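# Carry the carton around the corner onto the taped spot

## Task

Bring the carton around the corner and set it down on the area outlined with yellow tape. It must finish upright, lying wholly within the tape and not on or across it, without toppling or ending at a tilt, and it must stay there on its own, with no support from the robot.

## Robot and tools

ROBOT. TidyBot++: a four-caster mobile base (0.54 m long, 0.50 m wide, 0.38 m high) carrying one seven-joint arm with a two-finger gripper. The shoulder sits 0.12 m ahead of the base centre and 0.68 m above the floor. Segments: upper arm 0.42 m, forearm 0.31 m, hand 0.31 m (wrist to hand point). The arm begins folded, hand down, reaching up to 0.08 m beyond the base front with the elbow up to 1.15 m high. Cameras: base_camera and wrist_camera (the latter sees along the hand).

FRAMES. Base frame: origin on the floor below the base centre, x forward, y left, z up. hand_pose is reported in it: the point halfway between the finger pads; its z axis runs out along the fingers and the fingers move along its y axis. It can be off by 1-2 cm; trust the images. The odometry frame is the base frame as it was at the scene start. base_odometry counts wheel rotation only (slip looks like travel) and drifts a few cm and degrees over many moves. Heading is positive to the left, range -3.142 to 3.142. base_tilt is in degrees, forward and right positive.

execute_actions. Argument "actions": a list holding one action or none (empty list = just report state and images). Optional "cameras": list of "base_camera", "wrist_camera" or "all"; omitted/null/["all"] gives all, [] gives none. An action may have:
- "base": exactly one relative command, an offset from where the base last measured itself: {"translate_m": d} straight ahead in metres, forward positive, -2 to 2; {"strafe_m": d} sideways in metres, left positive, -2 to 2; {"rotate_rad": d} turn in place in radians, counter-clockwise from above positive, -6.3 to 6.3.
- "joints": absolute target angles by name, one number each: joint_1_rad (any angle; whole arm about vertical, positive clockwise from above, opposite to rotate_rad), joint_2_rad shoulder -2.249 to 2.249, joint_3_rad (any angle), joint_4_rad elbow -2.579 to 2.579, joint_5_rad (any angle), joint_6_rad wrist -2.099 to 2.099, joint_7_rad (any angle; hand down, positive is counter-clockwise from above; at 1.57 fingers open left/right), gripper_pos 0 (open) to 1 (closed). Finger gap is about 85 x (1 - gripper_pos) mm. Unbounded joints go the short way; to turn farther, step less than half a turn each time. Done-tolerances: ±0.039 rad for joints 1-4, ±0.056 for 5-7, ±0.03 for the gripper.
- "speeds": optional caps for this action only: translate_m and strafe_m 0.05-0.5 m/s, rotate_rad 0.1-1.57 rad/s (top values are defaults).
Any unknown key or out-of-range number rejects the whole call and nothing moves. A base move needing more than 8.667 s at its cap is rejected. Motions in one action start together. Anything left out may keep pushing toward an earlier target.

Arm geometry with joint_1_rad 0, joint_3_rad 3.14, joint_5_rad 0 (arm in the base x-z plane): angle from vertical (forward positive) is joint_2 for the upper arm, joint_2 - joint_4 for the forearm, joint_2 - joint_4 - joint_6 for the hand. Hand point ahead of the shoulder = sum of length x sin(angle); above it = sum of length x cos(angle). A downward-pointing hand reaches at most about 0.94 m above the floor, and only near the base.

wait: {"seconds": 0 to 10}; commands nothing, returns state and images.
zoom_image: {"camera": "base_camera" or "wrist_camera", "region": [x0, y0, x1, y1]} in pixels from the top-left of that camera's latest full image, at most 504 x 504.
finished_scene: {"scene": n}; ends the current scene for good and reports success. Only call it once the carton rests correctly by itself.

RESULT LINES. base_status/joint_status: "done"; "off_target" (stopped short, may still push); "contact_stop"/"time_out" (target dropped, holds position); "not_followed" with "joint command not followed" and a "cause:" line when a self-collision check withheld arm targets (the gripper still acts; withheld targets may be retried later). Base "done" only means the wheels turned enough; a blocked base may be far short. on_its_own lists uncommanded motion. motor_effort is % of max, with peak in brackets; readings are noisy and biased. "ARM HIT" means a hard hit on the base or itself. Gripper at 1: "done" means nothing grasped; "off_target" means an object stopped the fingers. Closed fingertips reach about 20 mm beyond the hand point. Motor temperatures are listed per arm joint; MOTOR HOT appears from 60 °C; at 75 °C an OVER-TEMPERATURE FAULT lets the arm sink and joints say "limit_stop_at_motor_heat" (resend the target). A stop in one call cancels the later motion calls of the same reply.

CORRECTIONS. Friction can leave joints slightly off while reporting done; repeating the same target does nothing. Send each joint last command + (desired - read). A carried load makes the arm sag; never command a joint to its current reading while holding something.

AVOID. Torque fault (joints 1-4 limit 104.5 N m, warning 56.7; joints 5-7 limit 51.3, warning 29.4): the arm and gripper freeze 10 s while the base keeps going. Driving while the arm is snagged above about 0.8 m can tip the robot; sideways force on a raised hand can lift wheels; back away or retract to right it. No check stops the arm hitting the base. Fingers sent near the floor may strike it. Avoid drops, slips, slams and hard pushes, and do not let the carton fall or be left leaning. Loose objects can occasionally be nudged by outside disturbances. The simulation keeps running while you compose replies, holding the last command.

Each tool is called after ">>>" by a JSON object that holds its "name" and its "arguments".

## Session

>>> {"name": "execute_actions", "arguments": {"actions": [{"joints":{"joint_2_rad":-0.3,"joint_4_rad":-1.0,"joint_6_rad":-2.0}}]}}

Scene clock: 3.00 s.
Motor temperatures (°C, as the motors report them): [28 24 25 27 31 29 31]
base_odometry: x=+0.000 y=+0.000 heading=+0.000 (m, m, rad; odometry frame)
base_tilt: forward=+0.0 right=-0.3 (deg)
base_status: not commanded
joint_positions: joint_1_rad=+0.011 joint_2_rad=-0.320 joint_3_rad=+3.187 joint_4_rad=-1.015 joint_5_rad=+0.013 joint_6_rad=-1.982 joint_7_rad=+1.598 gripper_pos=+0.000
joint_status: all done
motor_effort: joint_1_rad=-1(1) joint_2_rad=-1(7) joint_3_rad=+0(0) joint_4_rad=+15(21) joint_5_rad=+1(1) joint_6_rad=+4(5) joint_7_rad=-1(1) (%)
hand_pose: x=+0.3274 y=-0.0186 z=+1.0444 quat_wxyz=(+0.007, +0.973, -0.018, +0.230) (m; base frame)
pictures: base_camera, wrist_camera
Images, in order (width x height): base_camera 644x364, wrist_camera 644x476.

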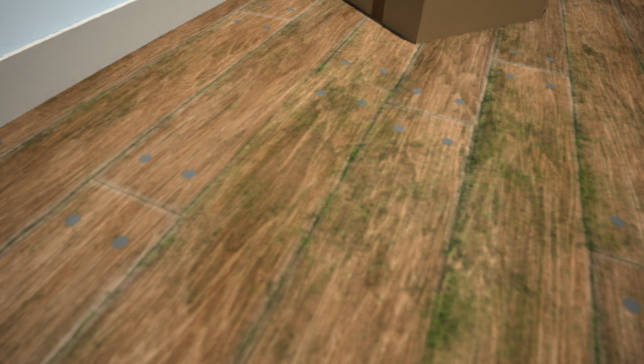

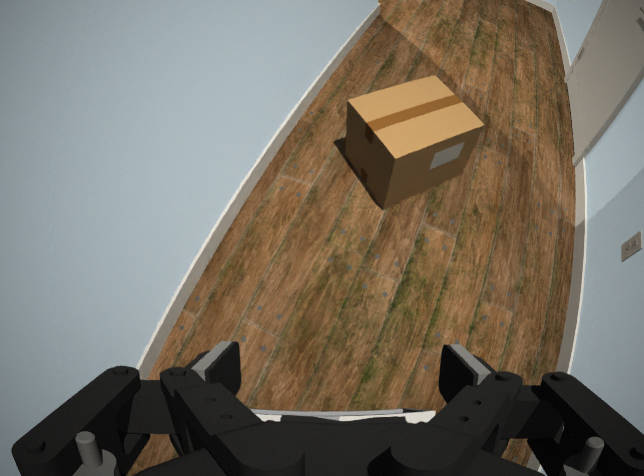

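>>> {"name": "execute_actions", "arguments": {"actions": [{"base":{"rotate_rad":-0.4}}]}}

>>> {"name": "execute_actions", "arguments": {"actions": [{"base":{"translate_m":0.55}}]}}

Scene clock: 6.60 s.
Motor temperatures (°C, as the motors report them): [28 24 25 27 31 29 31]
base_odometry: x=+0.000 y=+0.000 heading=-0.399 (m, m, rad; odometry frame)
base_tilt: forward=+0.0 right=-0.3 (deg)
base_status: done
joint_positions: joint_1_rad=+0.011 joint_2_rad=-0.319 joint_3_rad=+3.187 joint_4_rad=-1.015 joint_5_rad=+0.013 joint_6_rad=-1.982 joint_7_rad=+1.598 gripper_pos=+0.000
joint_status: not commanded
motor_effort: joint_1_rad=-1(0) joint_2_rad=-1(2) joint_3_rad=+0(1) joint_4_rad=+15(15) joint_5_rad=+1(0) joint_6_rad=+3(3) joint_7_rad=-2(2) (%)
hand_pose: x=+0.3279 y=-0.0186 z=+1.0442 quat_wxyz=(+0.007, +0.973, -0.018, +0.229) (m; base frame)
pictures: base_camera, wrist_camera
Images, in order (width x height): base_camera 644x364, wrist_camera 644x476.

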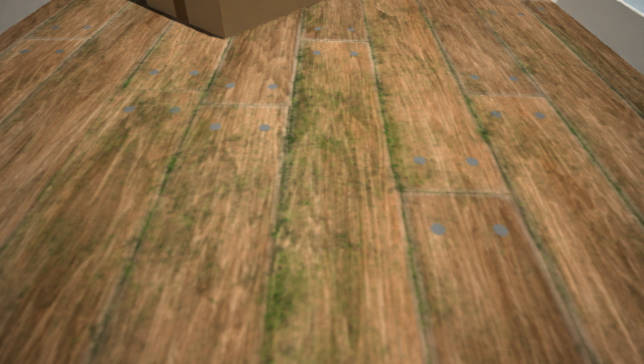

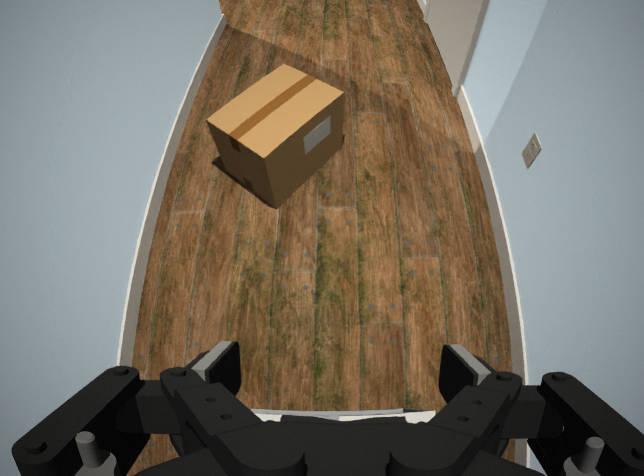

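Scene clock: 9.07 s.
Motor temperatures (°C, as the motors report them): [28 24 25 27 31 29 31]
base_odometry: x=+0.507 y=-0.214 heading=-0.399 (m, m, rad; odometry frame)
base_tilt: forward=+0.0 right=-0.3 (deg)
base_status: done
joint_positions: joint_1_rad=+0.011 joint_2_rad=-0.299 joint_3_rad=+3.187 joint_4_rad=-1.014 joint_5_rad=+0.013 joint_6_rad=-1.983 joint_7_rad=+1.598 gripper_pos=+0.000
joint_status: not commanded
motor_effort: joint_1_rad=-1(1) joint_2_rad=-3(5) joint_3_rad=+0(0) joint_4_rad=+16(16) joint_5_rad=+1(0) joint_6_rad=+3(4) joint_7_rad=-1(1) (%)
hand_pose: x=+0.3346 y=-0.0186 z=+1.0400 quat_wxyz=(+0.007, +0.975, -0.018, +0.219) (m; base frame)
pictures: base_camera, wrist_camera
Images, in order (width x height): base_camera 644x364, wrist_camera 644x476.

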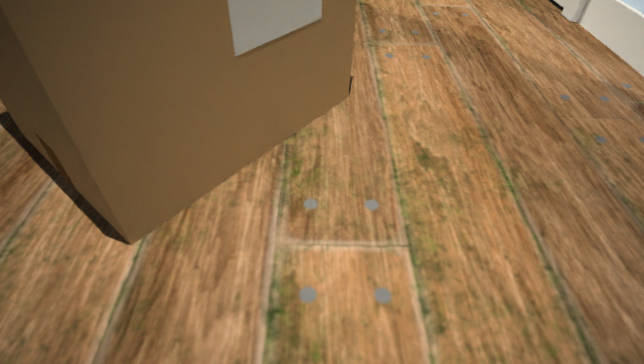

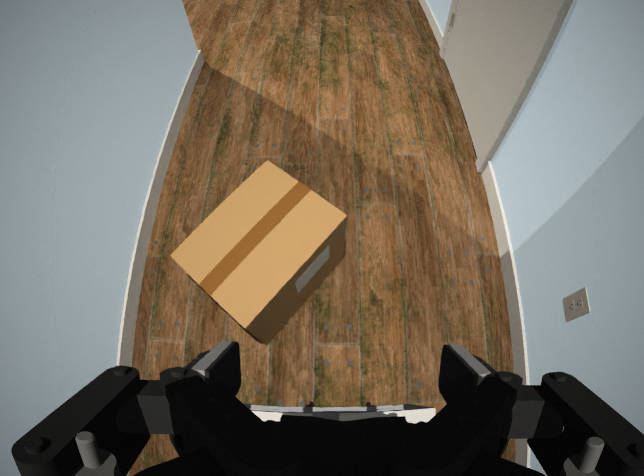

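>>> {"name": "execute_actions", "arguments": {"actions": [{"base":{"strafe_m":0.15}}], "cameras": []}}

>>> {"name": "execute_actions", "arguments": {"actions": [{"base":{"translate_m":0.6},"speeds":{"translate_m":0.2}}]}}

>>> {"name": "execute_actions", "arguments": {"actions": [{"base":{"translate_m":1.1},"speeds":{"translate_m":0.35},"joints":{"joint_1_rad":-0.55}}]}}

Scene clock: 13.10 s.
Motor temperatures (°C, as the motors report them): [28 24 25 27 31 29 31]
base_odometry: x=+0.565 y=-0.075 heading=-0.399 (m, m, rad; odometry frame)
base_tilt: forward=+0.0 right=-0.3 (deg)
base_status: done
joint_positions: joint_1_rad=+0.011 joint_2_rad=-0.299 joint_3_rad=+3.186 joint_4_rad=-1.014 joint_5_rad=+0.013 joint_6_rad=-1.983 joint_7_rad=+1.598 gripper_pos=+0.000
joint_status: not commanded
motor_effort: joint_1_rad=-1(1) joint_2_rad=-2(3) joint_3_rad=+0(2) joint_4_rad=+15(15) joint_5_rad=+0(0) joint_6_rad=+3(3) joint_7_rad=-1(1) (%)
hand_pose: x=+0.3346 y=-0.0186 z=+1.0400 quat_wxyz=(+0.007, +0.975, -0.018, +0.219) (m; base frame)
pictures: none
No camera images: the call's "cameras" was empty. Leave "cameras" out to get every camera's image.

Scene clock: 16.87 s.
Motor temperatures (°C, as the motors report them): [28 24 25 27 31 29 31]
base_odometry: x=+1.118 y=-0.308 heading=-0.399 (m, m, rad; odometry frame)
base_tilt: forward=+0.0 right=-0.3 (deg)
base_status: done
joint_positions: joint_1_rad=+0.011 joint_2_rad=-0.298 joint_3_rad=+3.186 joint_4_rad=-1.014 joint_5_rad=+0.013 joint_6_rad=-1.984 joint_7_rad=+1.598 gripper_pos=+0.000
joint_status: not commanded
motor_effort: joint_1_rad=-1(1) joint_2_rad=-3(7) joint_3_rad=-1(1) joint_4_rad=+15(16) joint_5_rad=+0(0) joint_6_rad=+3(4) joint_7_rad=-1(1) (%)
hand_pose: x=+0.3349 y=-0.0186 z=+1.0397 quat_wxyz=(+0.007, +0.976, -0.018, +0.218) (m; base frame)
pictures: base_camera, wrist_camera
Images, in order (width x height): base_camera 644x364, wrist_camera 644x476.

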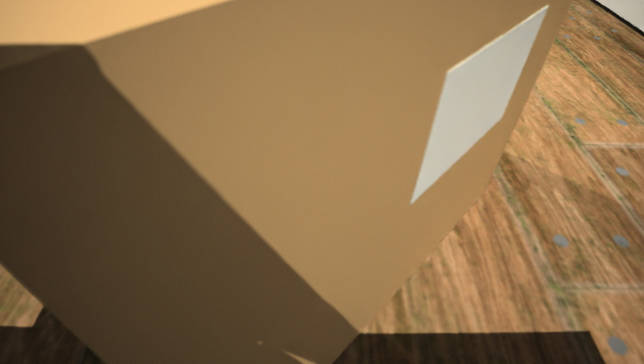

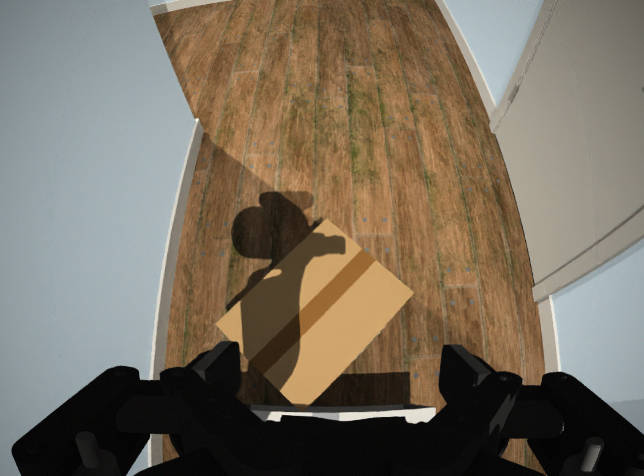

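Scene clock: 21.00 s.
Motor temperatures (°C, as the motors report them): [28 24 25 27 31 29 31]
base_odometry: x=+2.132 y=-0.736 heading=-0.399 (m, m, rad; odometry frame)
base_tilt: forward=+0.0 right=-0.3 (deg)
base_status: done
joint_positions: joint_1_rad=-0.539 joint_2_rad=-0.301 joint_3_rad=+3.186 joint_4_rad=-1.013 joint_5_rad=+0.013 joint_6_rad=-1.985 joint_7_rad=+1.598 gripper_pos=+0.000
joint_status: all done
motor_effort: joint_1_rad=-1(0) joint_2_rad=-1(7) joint_3_rad=-1(2) joint_4_rad=+15(17) joint_5_rad=+0(2) joint_6_rad=+3(4) joint_7_rad=-1(1) (%)
hand_pose: x=+0.3116 y=+0.0963 z=+1.0405 quat_wxyz=(-0.052, +0.944, +0.247, +0.214) (m; base frame)
pictures: base_camera, wrist_camera
Images, in order (width x height): base_camera 644x364, wrist_camera 644x476.

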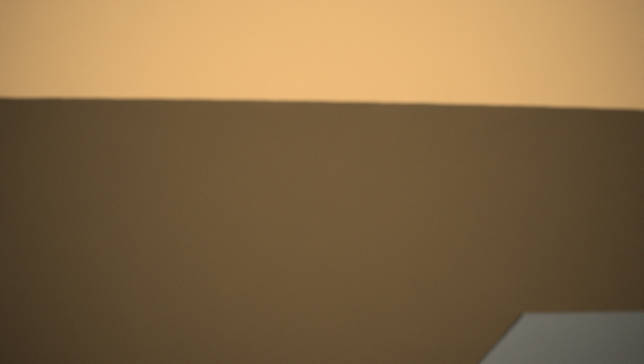

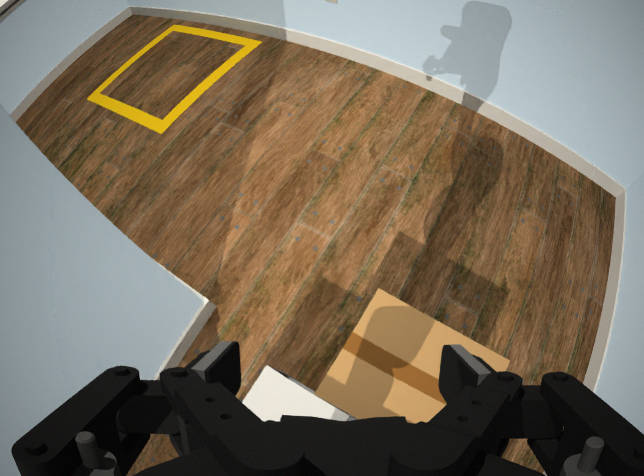

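>>> {"name": "execute_actions", "arguments": {"actions": [{"base":{"translate_m":-0.25},"joints":{"joint_1_rad":0}}]}}

>>> {"name": "execute_actions", "arguments": {"actions": [{"base":{"rotate_rad":0.5}}], "cameras": []}}

>>> {"name": "execute_actions", "arguments": {"actions": [{"base":{"strafe_m":-0.35}}]}}

>>> {"name": "execute_actions", "arguments": {"actions": [{"base":{"translate_m":0.8},"speeds":{"translate_m":0.25}}]}}

Scene clock: 27.03 s.
Motor temperatures (°C, as the motors report them): [28 24 25 27 31 29 31]
base_odometry: x=+1.901 y=-0.638 heading=-0.400 (m, m, rad; odometry frame)
base_tilt: forward=+0.0 right=-0.3 (deg)
base_status: done
joint_positions: joint_1_rad=-0.011 joint_2_rad=-0.305 joint_3_rad=+3.186 joint_4_rad=-1.013 joint_5_rad=+0.013 joint_6_rad=-1.985 joint_7_rad=+1.598 gripper_pos=+0.000
joint_status: all done
motor_effort: joint_1_rad=-1(0) joint_2_rad=-1(5) joint_3_rad=+0(2) joint_4_rad=+15(16) joint_5_rad=+0(2) joint_6_rad=+3(4) joint_7_rad=-1(1) (%)
hand_pose: x=+0.3323 y=-0.0138 z=+1.0415 quat_wxyz=(+0.005, +0.975, -0.008, +0.222) (m; base frame)
pictures: base_camera, wrist_camera
Images, in order (width x height): base_camera 644x364, wrist_camera 644x476.

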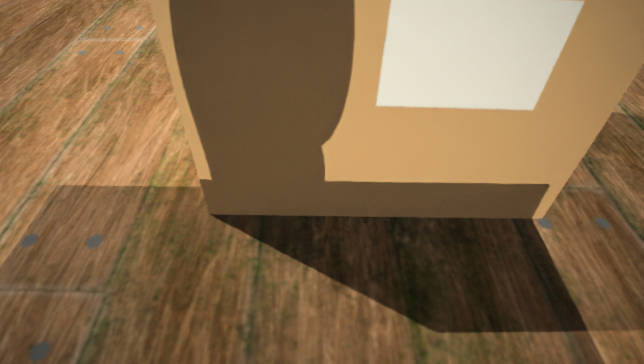

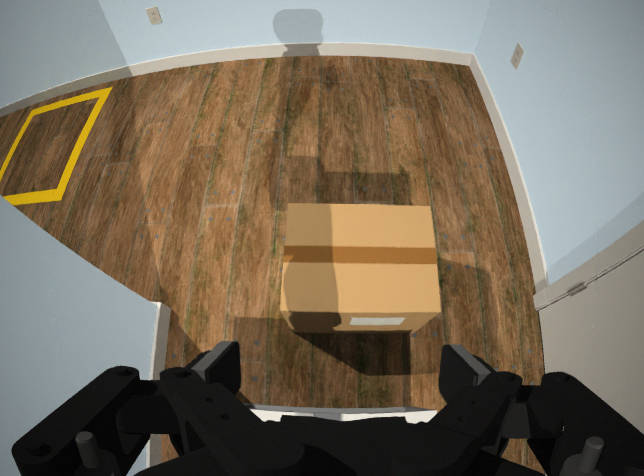

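Scene clock: 28.43 s.
Motor temperatures (°C, as the motors report them): [28 24 25 27 31 29 31]
base_odometry: x=+1.901 y=-0.638 heading=+0.100 (m, m, rad; odometry frame)
base_tilt: forward=+0.0 right=-0.3 (deg)
base_status: done
joint_positions: joint_1_rad=-0.011 joint_2_rad=-0.305 joint_3_rad=+3.186 joint_4_rad=-1.013 joint_5_rad=+0.013 joint_6_rad=-1.985 joint_7_rad=+1.598 gripper_pos=+0.000
joint_status: not commanded
motor_effort: joint_1_rad=-1(0) joint_2_rad=-1(3) joint_3_rad=-1(1) joint_4_rad=+15(15) joint_5_rad=+0(0) joint_6_rad=+2(3) joint_7_rad=-1(1) (%)
hand_pose: x=+0.3323 y=-0.0138 z=+1.0415 quat_wxyz=(+0.005, +0.975, -0.008, +0.222) (m; base frame)
pictures: none
No camera images: the call's "cameras" was empty. Leave "cameras" out to get every camera's image.

Scene clock: 30.47 s.
Motor temperatures (°C, as the motors report them): [28 24 25 27 31 29 31]
base_odometry: x=+1.936 y=-0.987 heading=+0.100 (m, m, rad; odometry frame)
base_tilt: forward=+0.0 right=-0.3 (deg)
base_status: done
joint_positions: joint_1_rad=-0.011 joint_2_rad=-0.305 joint_3_rad=+3.187 joint_4_rad=-1.013 joint_5_rad=+0.013 joint_6_rad=-1.985 joint_7_rad=+1.598 gripper_pos=+0.000
joint_status: not commanded
motor_effort: joint_1_rad=-1(0) joint_2_rad=-2(3) joint_3_rad=-1(2) joint_4_rad=+15(15) joint_5_rad=+0(0) joint_6_rad=+3(3) joint_7_rad=-1(1) (%)
hand_pose: x=+0.3323 y=-0.0139 z=+1.0415 quat_wxyz=(+0.005, +0.975, -0.008, +0.222) (m; base frame)
pictures: base_camera, wrist_camera
Images, in order (width x height): base_camera 644x364, wrist_camera 644x476.

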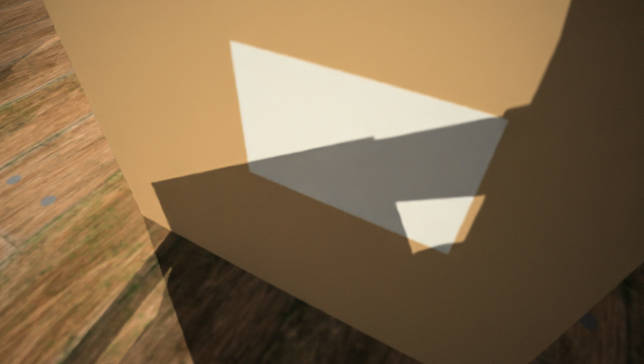

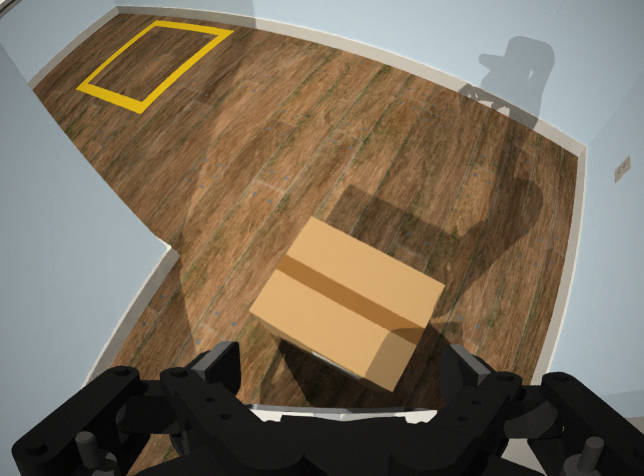

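Scene clock: 34.47 s.
Motor temperatures (°C, as the motors report them): [28 24 25 27 31 29 31]
base_odometry: x=+2.732 y=-0.907 heading=+0.100 (m, m, rad; odometry frame)
base_tilt: forward=+0.0 right=-0.3 (deg)
base_status: done
joint_positions: joint_1_rad=-0.011 joint_2_rad=-0.299 joint_3_rad=+3.187 joint_4_rad=-1.013 joint_5_rad=+0.013 joint_6_rad=-1.986 joint_7_rad=+1.598 gripper_pos=+0.000
joint_status: not commanded
motor_effort: joint_1_rad=-1(1) joint_2_rad=-2(8) joint_3_rad=+0(0) joint_4_rad=+15(17) joint_5_rad=+0(0) joint_6_rad=+3(4) joint_7_rad=-1(1) (%)
hand_pose: x=+0.3342 y=-0.0139 z=+1.0403 quat_wxyz=(+0.005, +0.976, -0.008, +0.219) (m; base frame)
pictures: base_camera, wrist_camera
Images, in order (width x height): base_camera 644x364, wrist_camera 644x476.

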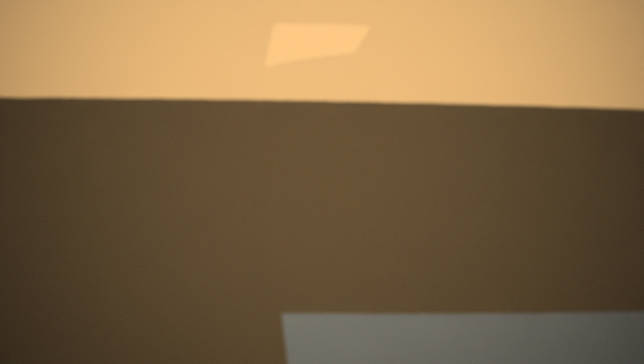

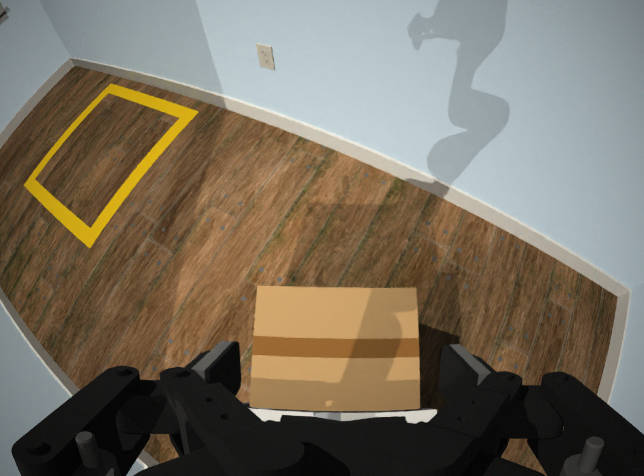

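>>> {"name": "execute_actions", "arguments": {"actions": [{"base":{"translate_m":-0.13}}], "cameras": []}}

>>> {"name": "execute_actions", "arguments": {"actions": [{"base":{"rotate_rad":1.0}}], "cameras": []}}

>>> {"name": "execute_actions", "arguments": {"actions": [{"base":{"translate_m":-0.27}}], "cameras": []}}

>>> {"name": "execute_actions", "arguments": {"actions": [{"base":{"strafe_m":-0.47}}]}}

>>> {"name": "execute_actions", "arguments": {"actions": [{"base":{"translate_m":0.7},"speeds":{"translate_m":0.25},"joints":{"joint_2_rad":0}}]}}

Scene clock: 38.70 s.
Motor temperatures (°C, as the motors report them): [28 24 25 27 31 29 31]
base_odometry: x=+2.603 y=-0.920 heading=+0.100 (m, m, rad; odometry frame)
base_tilt: forward=+0.0 right=-0.3 (deg)
base_status: done
joint_positions: joint_1_rad=-0.011 joint_2_rad=-0.304 joint_3_rad=+3.187 joint_4_rad=-1.012 joint_5_rad=+0.013 joint_6_rad=-1.986 joint_7_rad=+1.598 gripper_pos=+0.000
joint_status: not commanded
motor_effort: joint_1_rad=-1(1) joint_2_rad=-1(6) joint_3_rad=-1(0) joint_4_rad=+15(16) joint_5_rad=+1(1) joint_6_rad=+2(4) joint_7_rad=-1(1) (%)
hand_pose: x=+0.3324 y=-0.0139 z=+1.0414 quat_wxyz=(+0.005, +0.975, -0.008, +0.222) (m; base frame)
pictures: none
No camera images: the call's "cameras" was empty. Leave "cameras" out to get every camera's image.

Scene clock: 40.57 s.
Motor temperatures (°C, as the motors report them): [28 24 25 27 31 29 31]
base_odometry: x=+2.602 y=-0.920 heading=+1.099 (m, m, rad; odometry frame)
base_tilt: forward=+0.0 right=-0.3 (deg)
base_status: done
joint_positions: joint_1_rad=-0.011 joint_2_rad=-0.304 joint_3_rad=+3.187 joint_4_rad=-1.012 joint_5_rad=+0.013 joint_6_rad=-1.986 joint_7_rad=+1.598 gripper_pos=+0.000
joint_status: not commanded
motor_effort: joint_1_rad=-1(1) joint_2_rad=-1(3) joint_3_rad=-1(1) joint_4_rad=+15(15) joint_5_rad=+1(0) joint_6_rad=+3(3) joint_7_rad=-1(2) (%)
hand_pose: x=+0.3324 y=-0.0139 z=+1.0414 quat_wxyz=(+0.005, +0.975, -0.008, +0.222) (m; base frame)
pictures: none
No camera images: the call's "cameras" was empty. Leave "cameras" out to get every camera's image.

Scene clock: 42.40 s.
Motor temperatures (°C, as the motors report them): [28 24 25 27 31 29 31]
base_odometry: x=+2.480 y=-1.160 heading=+1.100 (m, m, rad; odometry frame)
base_tilt: forward=+0.0 right=-0.3 (deg)
base_status: done
joint_positions: joint_1_rad=-0.011 joint_2_rad=-0.308 joint_3_rad=+3.187 joint_4_rad=-1.012 joint_5_rad=+0.013 joint_6_rad=-1.986 joint_7_rad=+1.598 gripper_pos=+0.000
joint_status: not commanded
motor_effort: joint_1_rad=-1(1) joint_2_rad=-2(6) joint_3_rad=-1(1) joint_4_rad=+15(16) joint_5_rad=+1(1) joint_6_rad=+3(3) joint_7_rad=-1(2) (%)
hand_pose: x=+0.3311 y=-0.0139 z=+1.0423 quat_wxyz=(+0.005, +0.975, -0.008, +0.224) (m; base frame)
pictures: none
No camera images: the call's "cameras" was empty. Leave "cameras" out to get every camera's image.

Scene clock: 44.70 s.
Motor temperatures (°C, as the motors report them): [28 24 25 27 31 29 31]
base_odometry: x=+2.899 y=-1.374 heading=+1.099 (m, m, rad; odometry frame)
base_tilt: forward=+0.0 right=-0.3 (deg)
base_status: done
joint_positions: joint_1_rad=-0.011 joint_2_rad=-0.308 joint_3_rad=+3.187 joint_4_rad=-1.012 joint_5_rad=+0.013 joint_6_rad=-1.986 joint_7_rad=+1.598 gripper_pos=+0.000
joint_status: not commanded
motor_effort: joint_1_rad=-1(0) joint_2_rad=-1(1) joint_3_rad=-1(2) joint_4_rad=+15(15) joint_5_rad=+0(2) joint_6_rad=+3(3) joint_7_rad=-1(1) (%)
hand_pose: x=+0.3311 y=-0.0140 z=+1.0423 quat_wxyz=(+0.005, +0.975, -0.008, +0.224) (m; base frame)
pictures: base_camera, wrist_camera
Images, in order (width x height): base_camera 644x364, wrist_camera 644x476.

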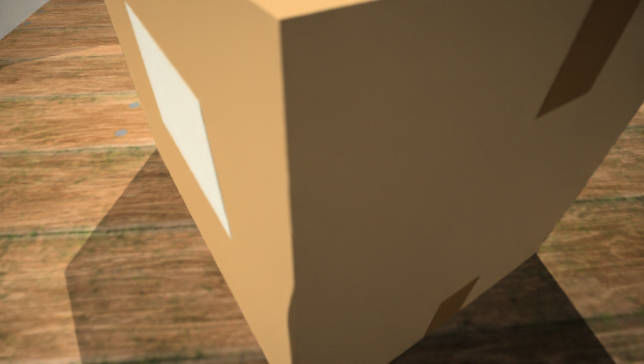

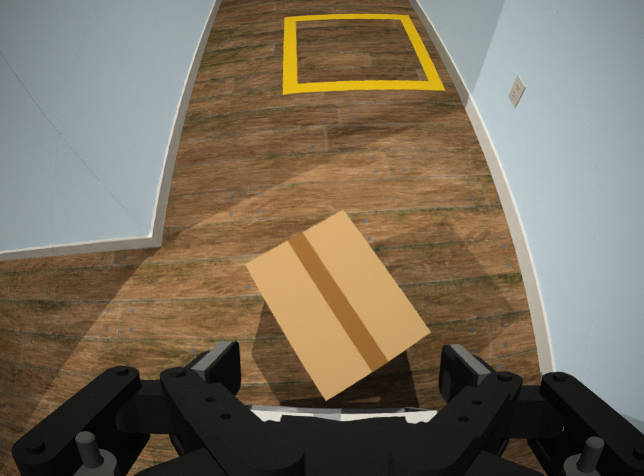

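Scene clock: 48.30 s.
Motor temperatures (°C, as the motors report them): [28 24 25 27 31 29 31]
base_odometry: x=+3.217 y=-0.751 heading=+1.099 (m, m, rad; odometry frame)
base_tilt: forward=+0.0 right=-0.3 (deg)
base_status: done
joint_positions: joint_1_rad=-0.011 joint_2_rad=+0.008 joint_3_rad=+3.187 joint_4_rad=-1.010 joint_5_rad=+0.013 joint_6_rad=-1.987 joint_7_rad=+1.598 gripper_pos=+0.000
joint_status: all done
motor_effort: joint_1_rad=-1(1) joint_2_rad=-16(21) joint_3_rad=-1(0) joint_4_rad=+17(18) joint_5_rad=+1(0) joint_6_rad=+1(3) joint_7_rad=-1(1) (%)
hand_pose: x=+0.4326 y=-0.0129 z=+0.9593 quat_wxyz=(+0.008, +0.998, -0.007, +0.068) (m; base frame)
pictures: base_camera, wrist_camera
Images, in order (width x height): base_camera 644x364, wrist_camera 644x476.

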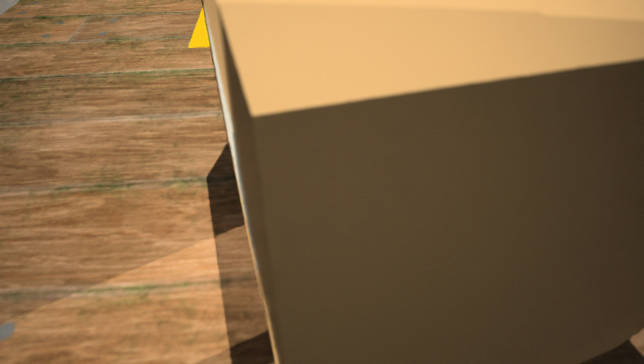

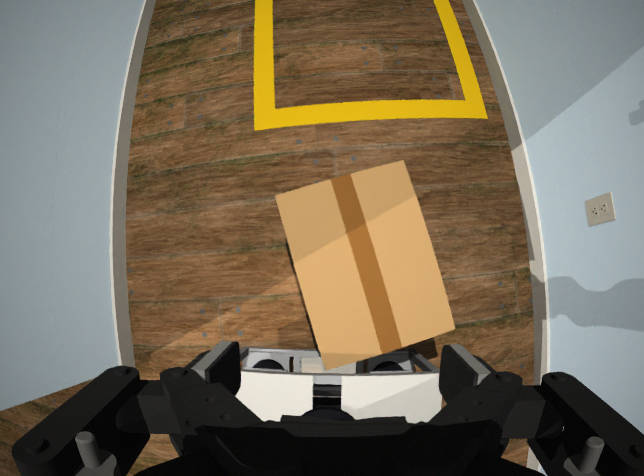

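>>> {"name": "execute_actions", "arguments": {"actions": [{"base":{"translate_m":0.92},"speeds":{"translate_m":0.35}}]}}

>>> {"name": "execute_actions", "arguments": {"actions": [{"base":{"translate_m":-0.25}}]}}

Scene clock: 54.53 s.
Motor temperatures (°C, as the motors report them): [28 24 25 27 31 29 31]
base_odometry: x=+3.635 y=+0.068 heading=+1.099 (m, m, rad; odometry frame)
base_tilt: forward=+0.0 right=-0.3 (deg)
base_status: done
joint_positions: joint_1_rad=-0.010 joint_2_rad=+0.002 joint_3_rad=+3.187 joint_4_rad=-1.010 joint_5_rad=+0.013 joint_6_rad=-1.987 joint_7_rad=+1.598 gripper_pos=+0.000
joint_status: not commanded
motor_effort: joint_1_rad=-1(2) joint_2_rad=-15(19) joint_3_rad=+0(2) joint_4_rad=+17(18) joint_5_rad=+1(0) joint_6_rad=+1(1) joint_7_rad=-1(1) (%)
hand_pose: x=+0.4310 y=-0.0132 z=+0.9611 quat_wxyz=(+0.008, +0.997, -0.007, +0.071) (m; base frame)
pictures: base_camera, wrist_camera
Images, in order (width x height): base_camera 644x364, wrist_camera 644x476.

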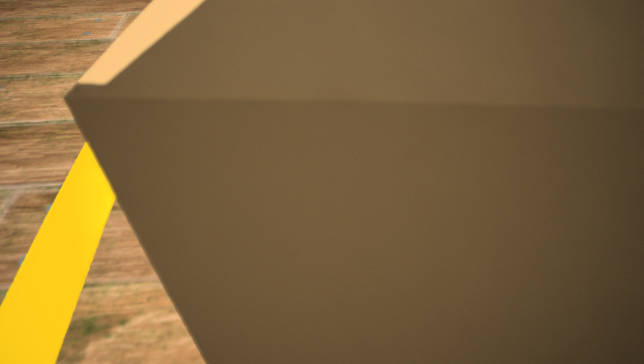

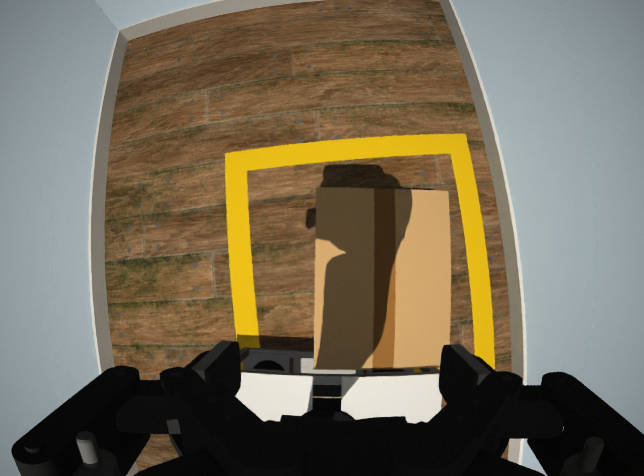

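Scene clock: 56.33 s.
Motor temperatures (°C, as the motors report them): [28 24 25 27 31 29 31]
base_odometry: x=+3.521 y=-0.154 heading=+1.098 (m, m, rad; odometry frame)
base_tilt: forward=+0.0 right=-0.3 (deg)
base_status: done
joint_positions: joint_1_rad=-0.010 joint_2_rad=-0.003 joint_3_rad=+3.187 joint_4_rad=-1.010 joint_5_rad=+0.013 joint_6_rad=-1.987 joint_7_rad=+1.598 gripper_pos=+0.000
joint_status: not commanded
motor_effort: joint_1_rad=-1(1) joint_2_rad=-15(20) joint_3_rad=+0(2) joint_4_rad=+17(18) joint_5_rad=+0(1) joint_6_rad=+1(1) joint_7_rad=-1(1) (%)
hand_pose: x=+0.4294 y=-0.0134 z=+0.9628 quat_wxyz=(+0.008, +0.997, -0.007, +0.074) (m; base frame)
pictures: base_camera, wrist_camera
Images, in order (width x height): base_camera 644x364, wrist_camera 644x476.

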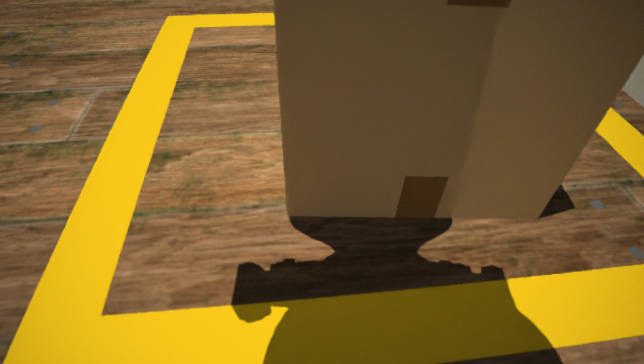

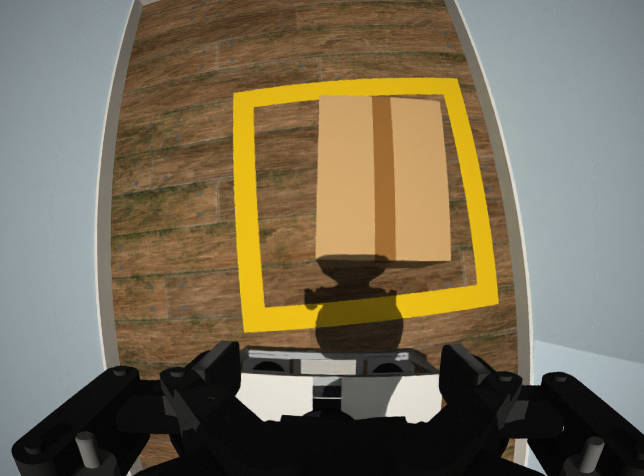

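>>> {"name": "finished_scene", "arguments": {"scene": 2}}

The scene is finished: the task was done.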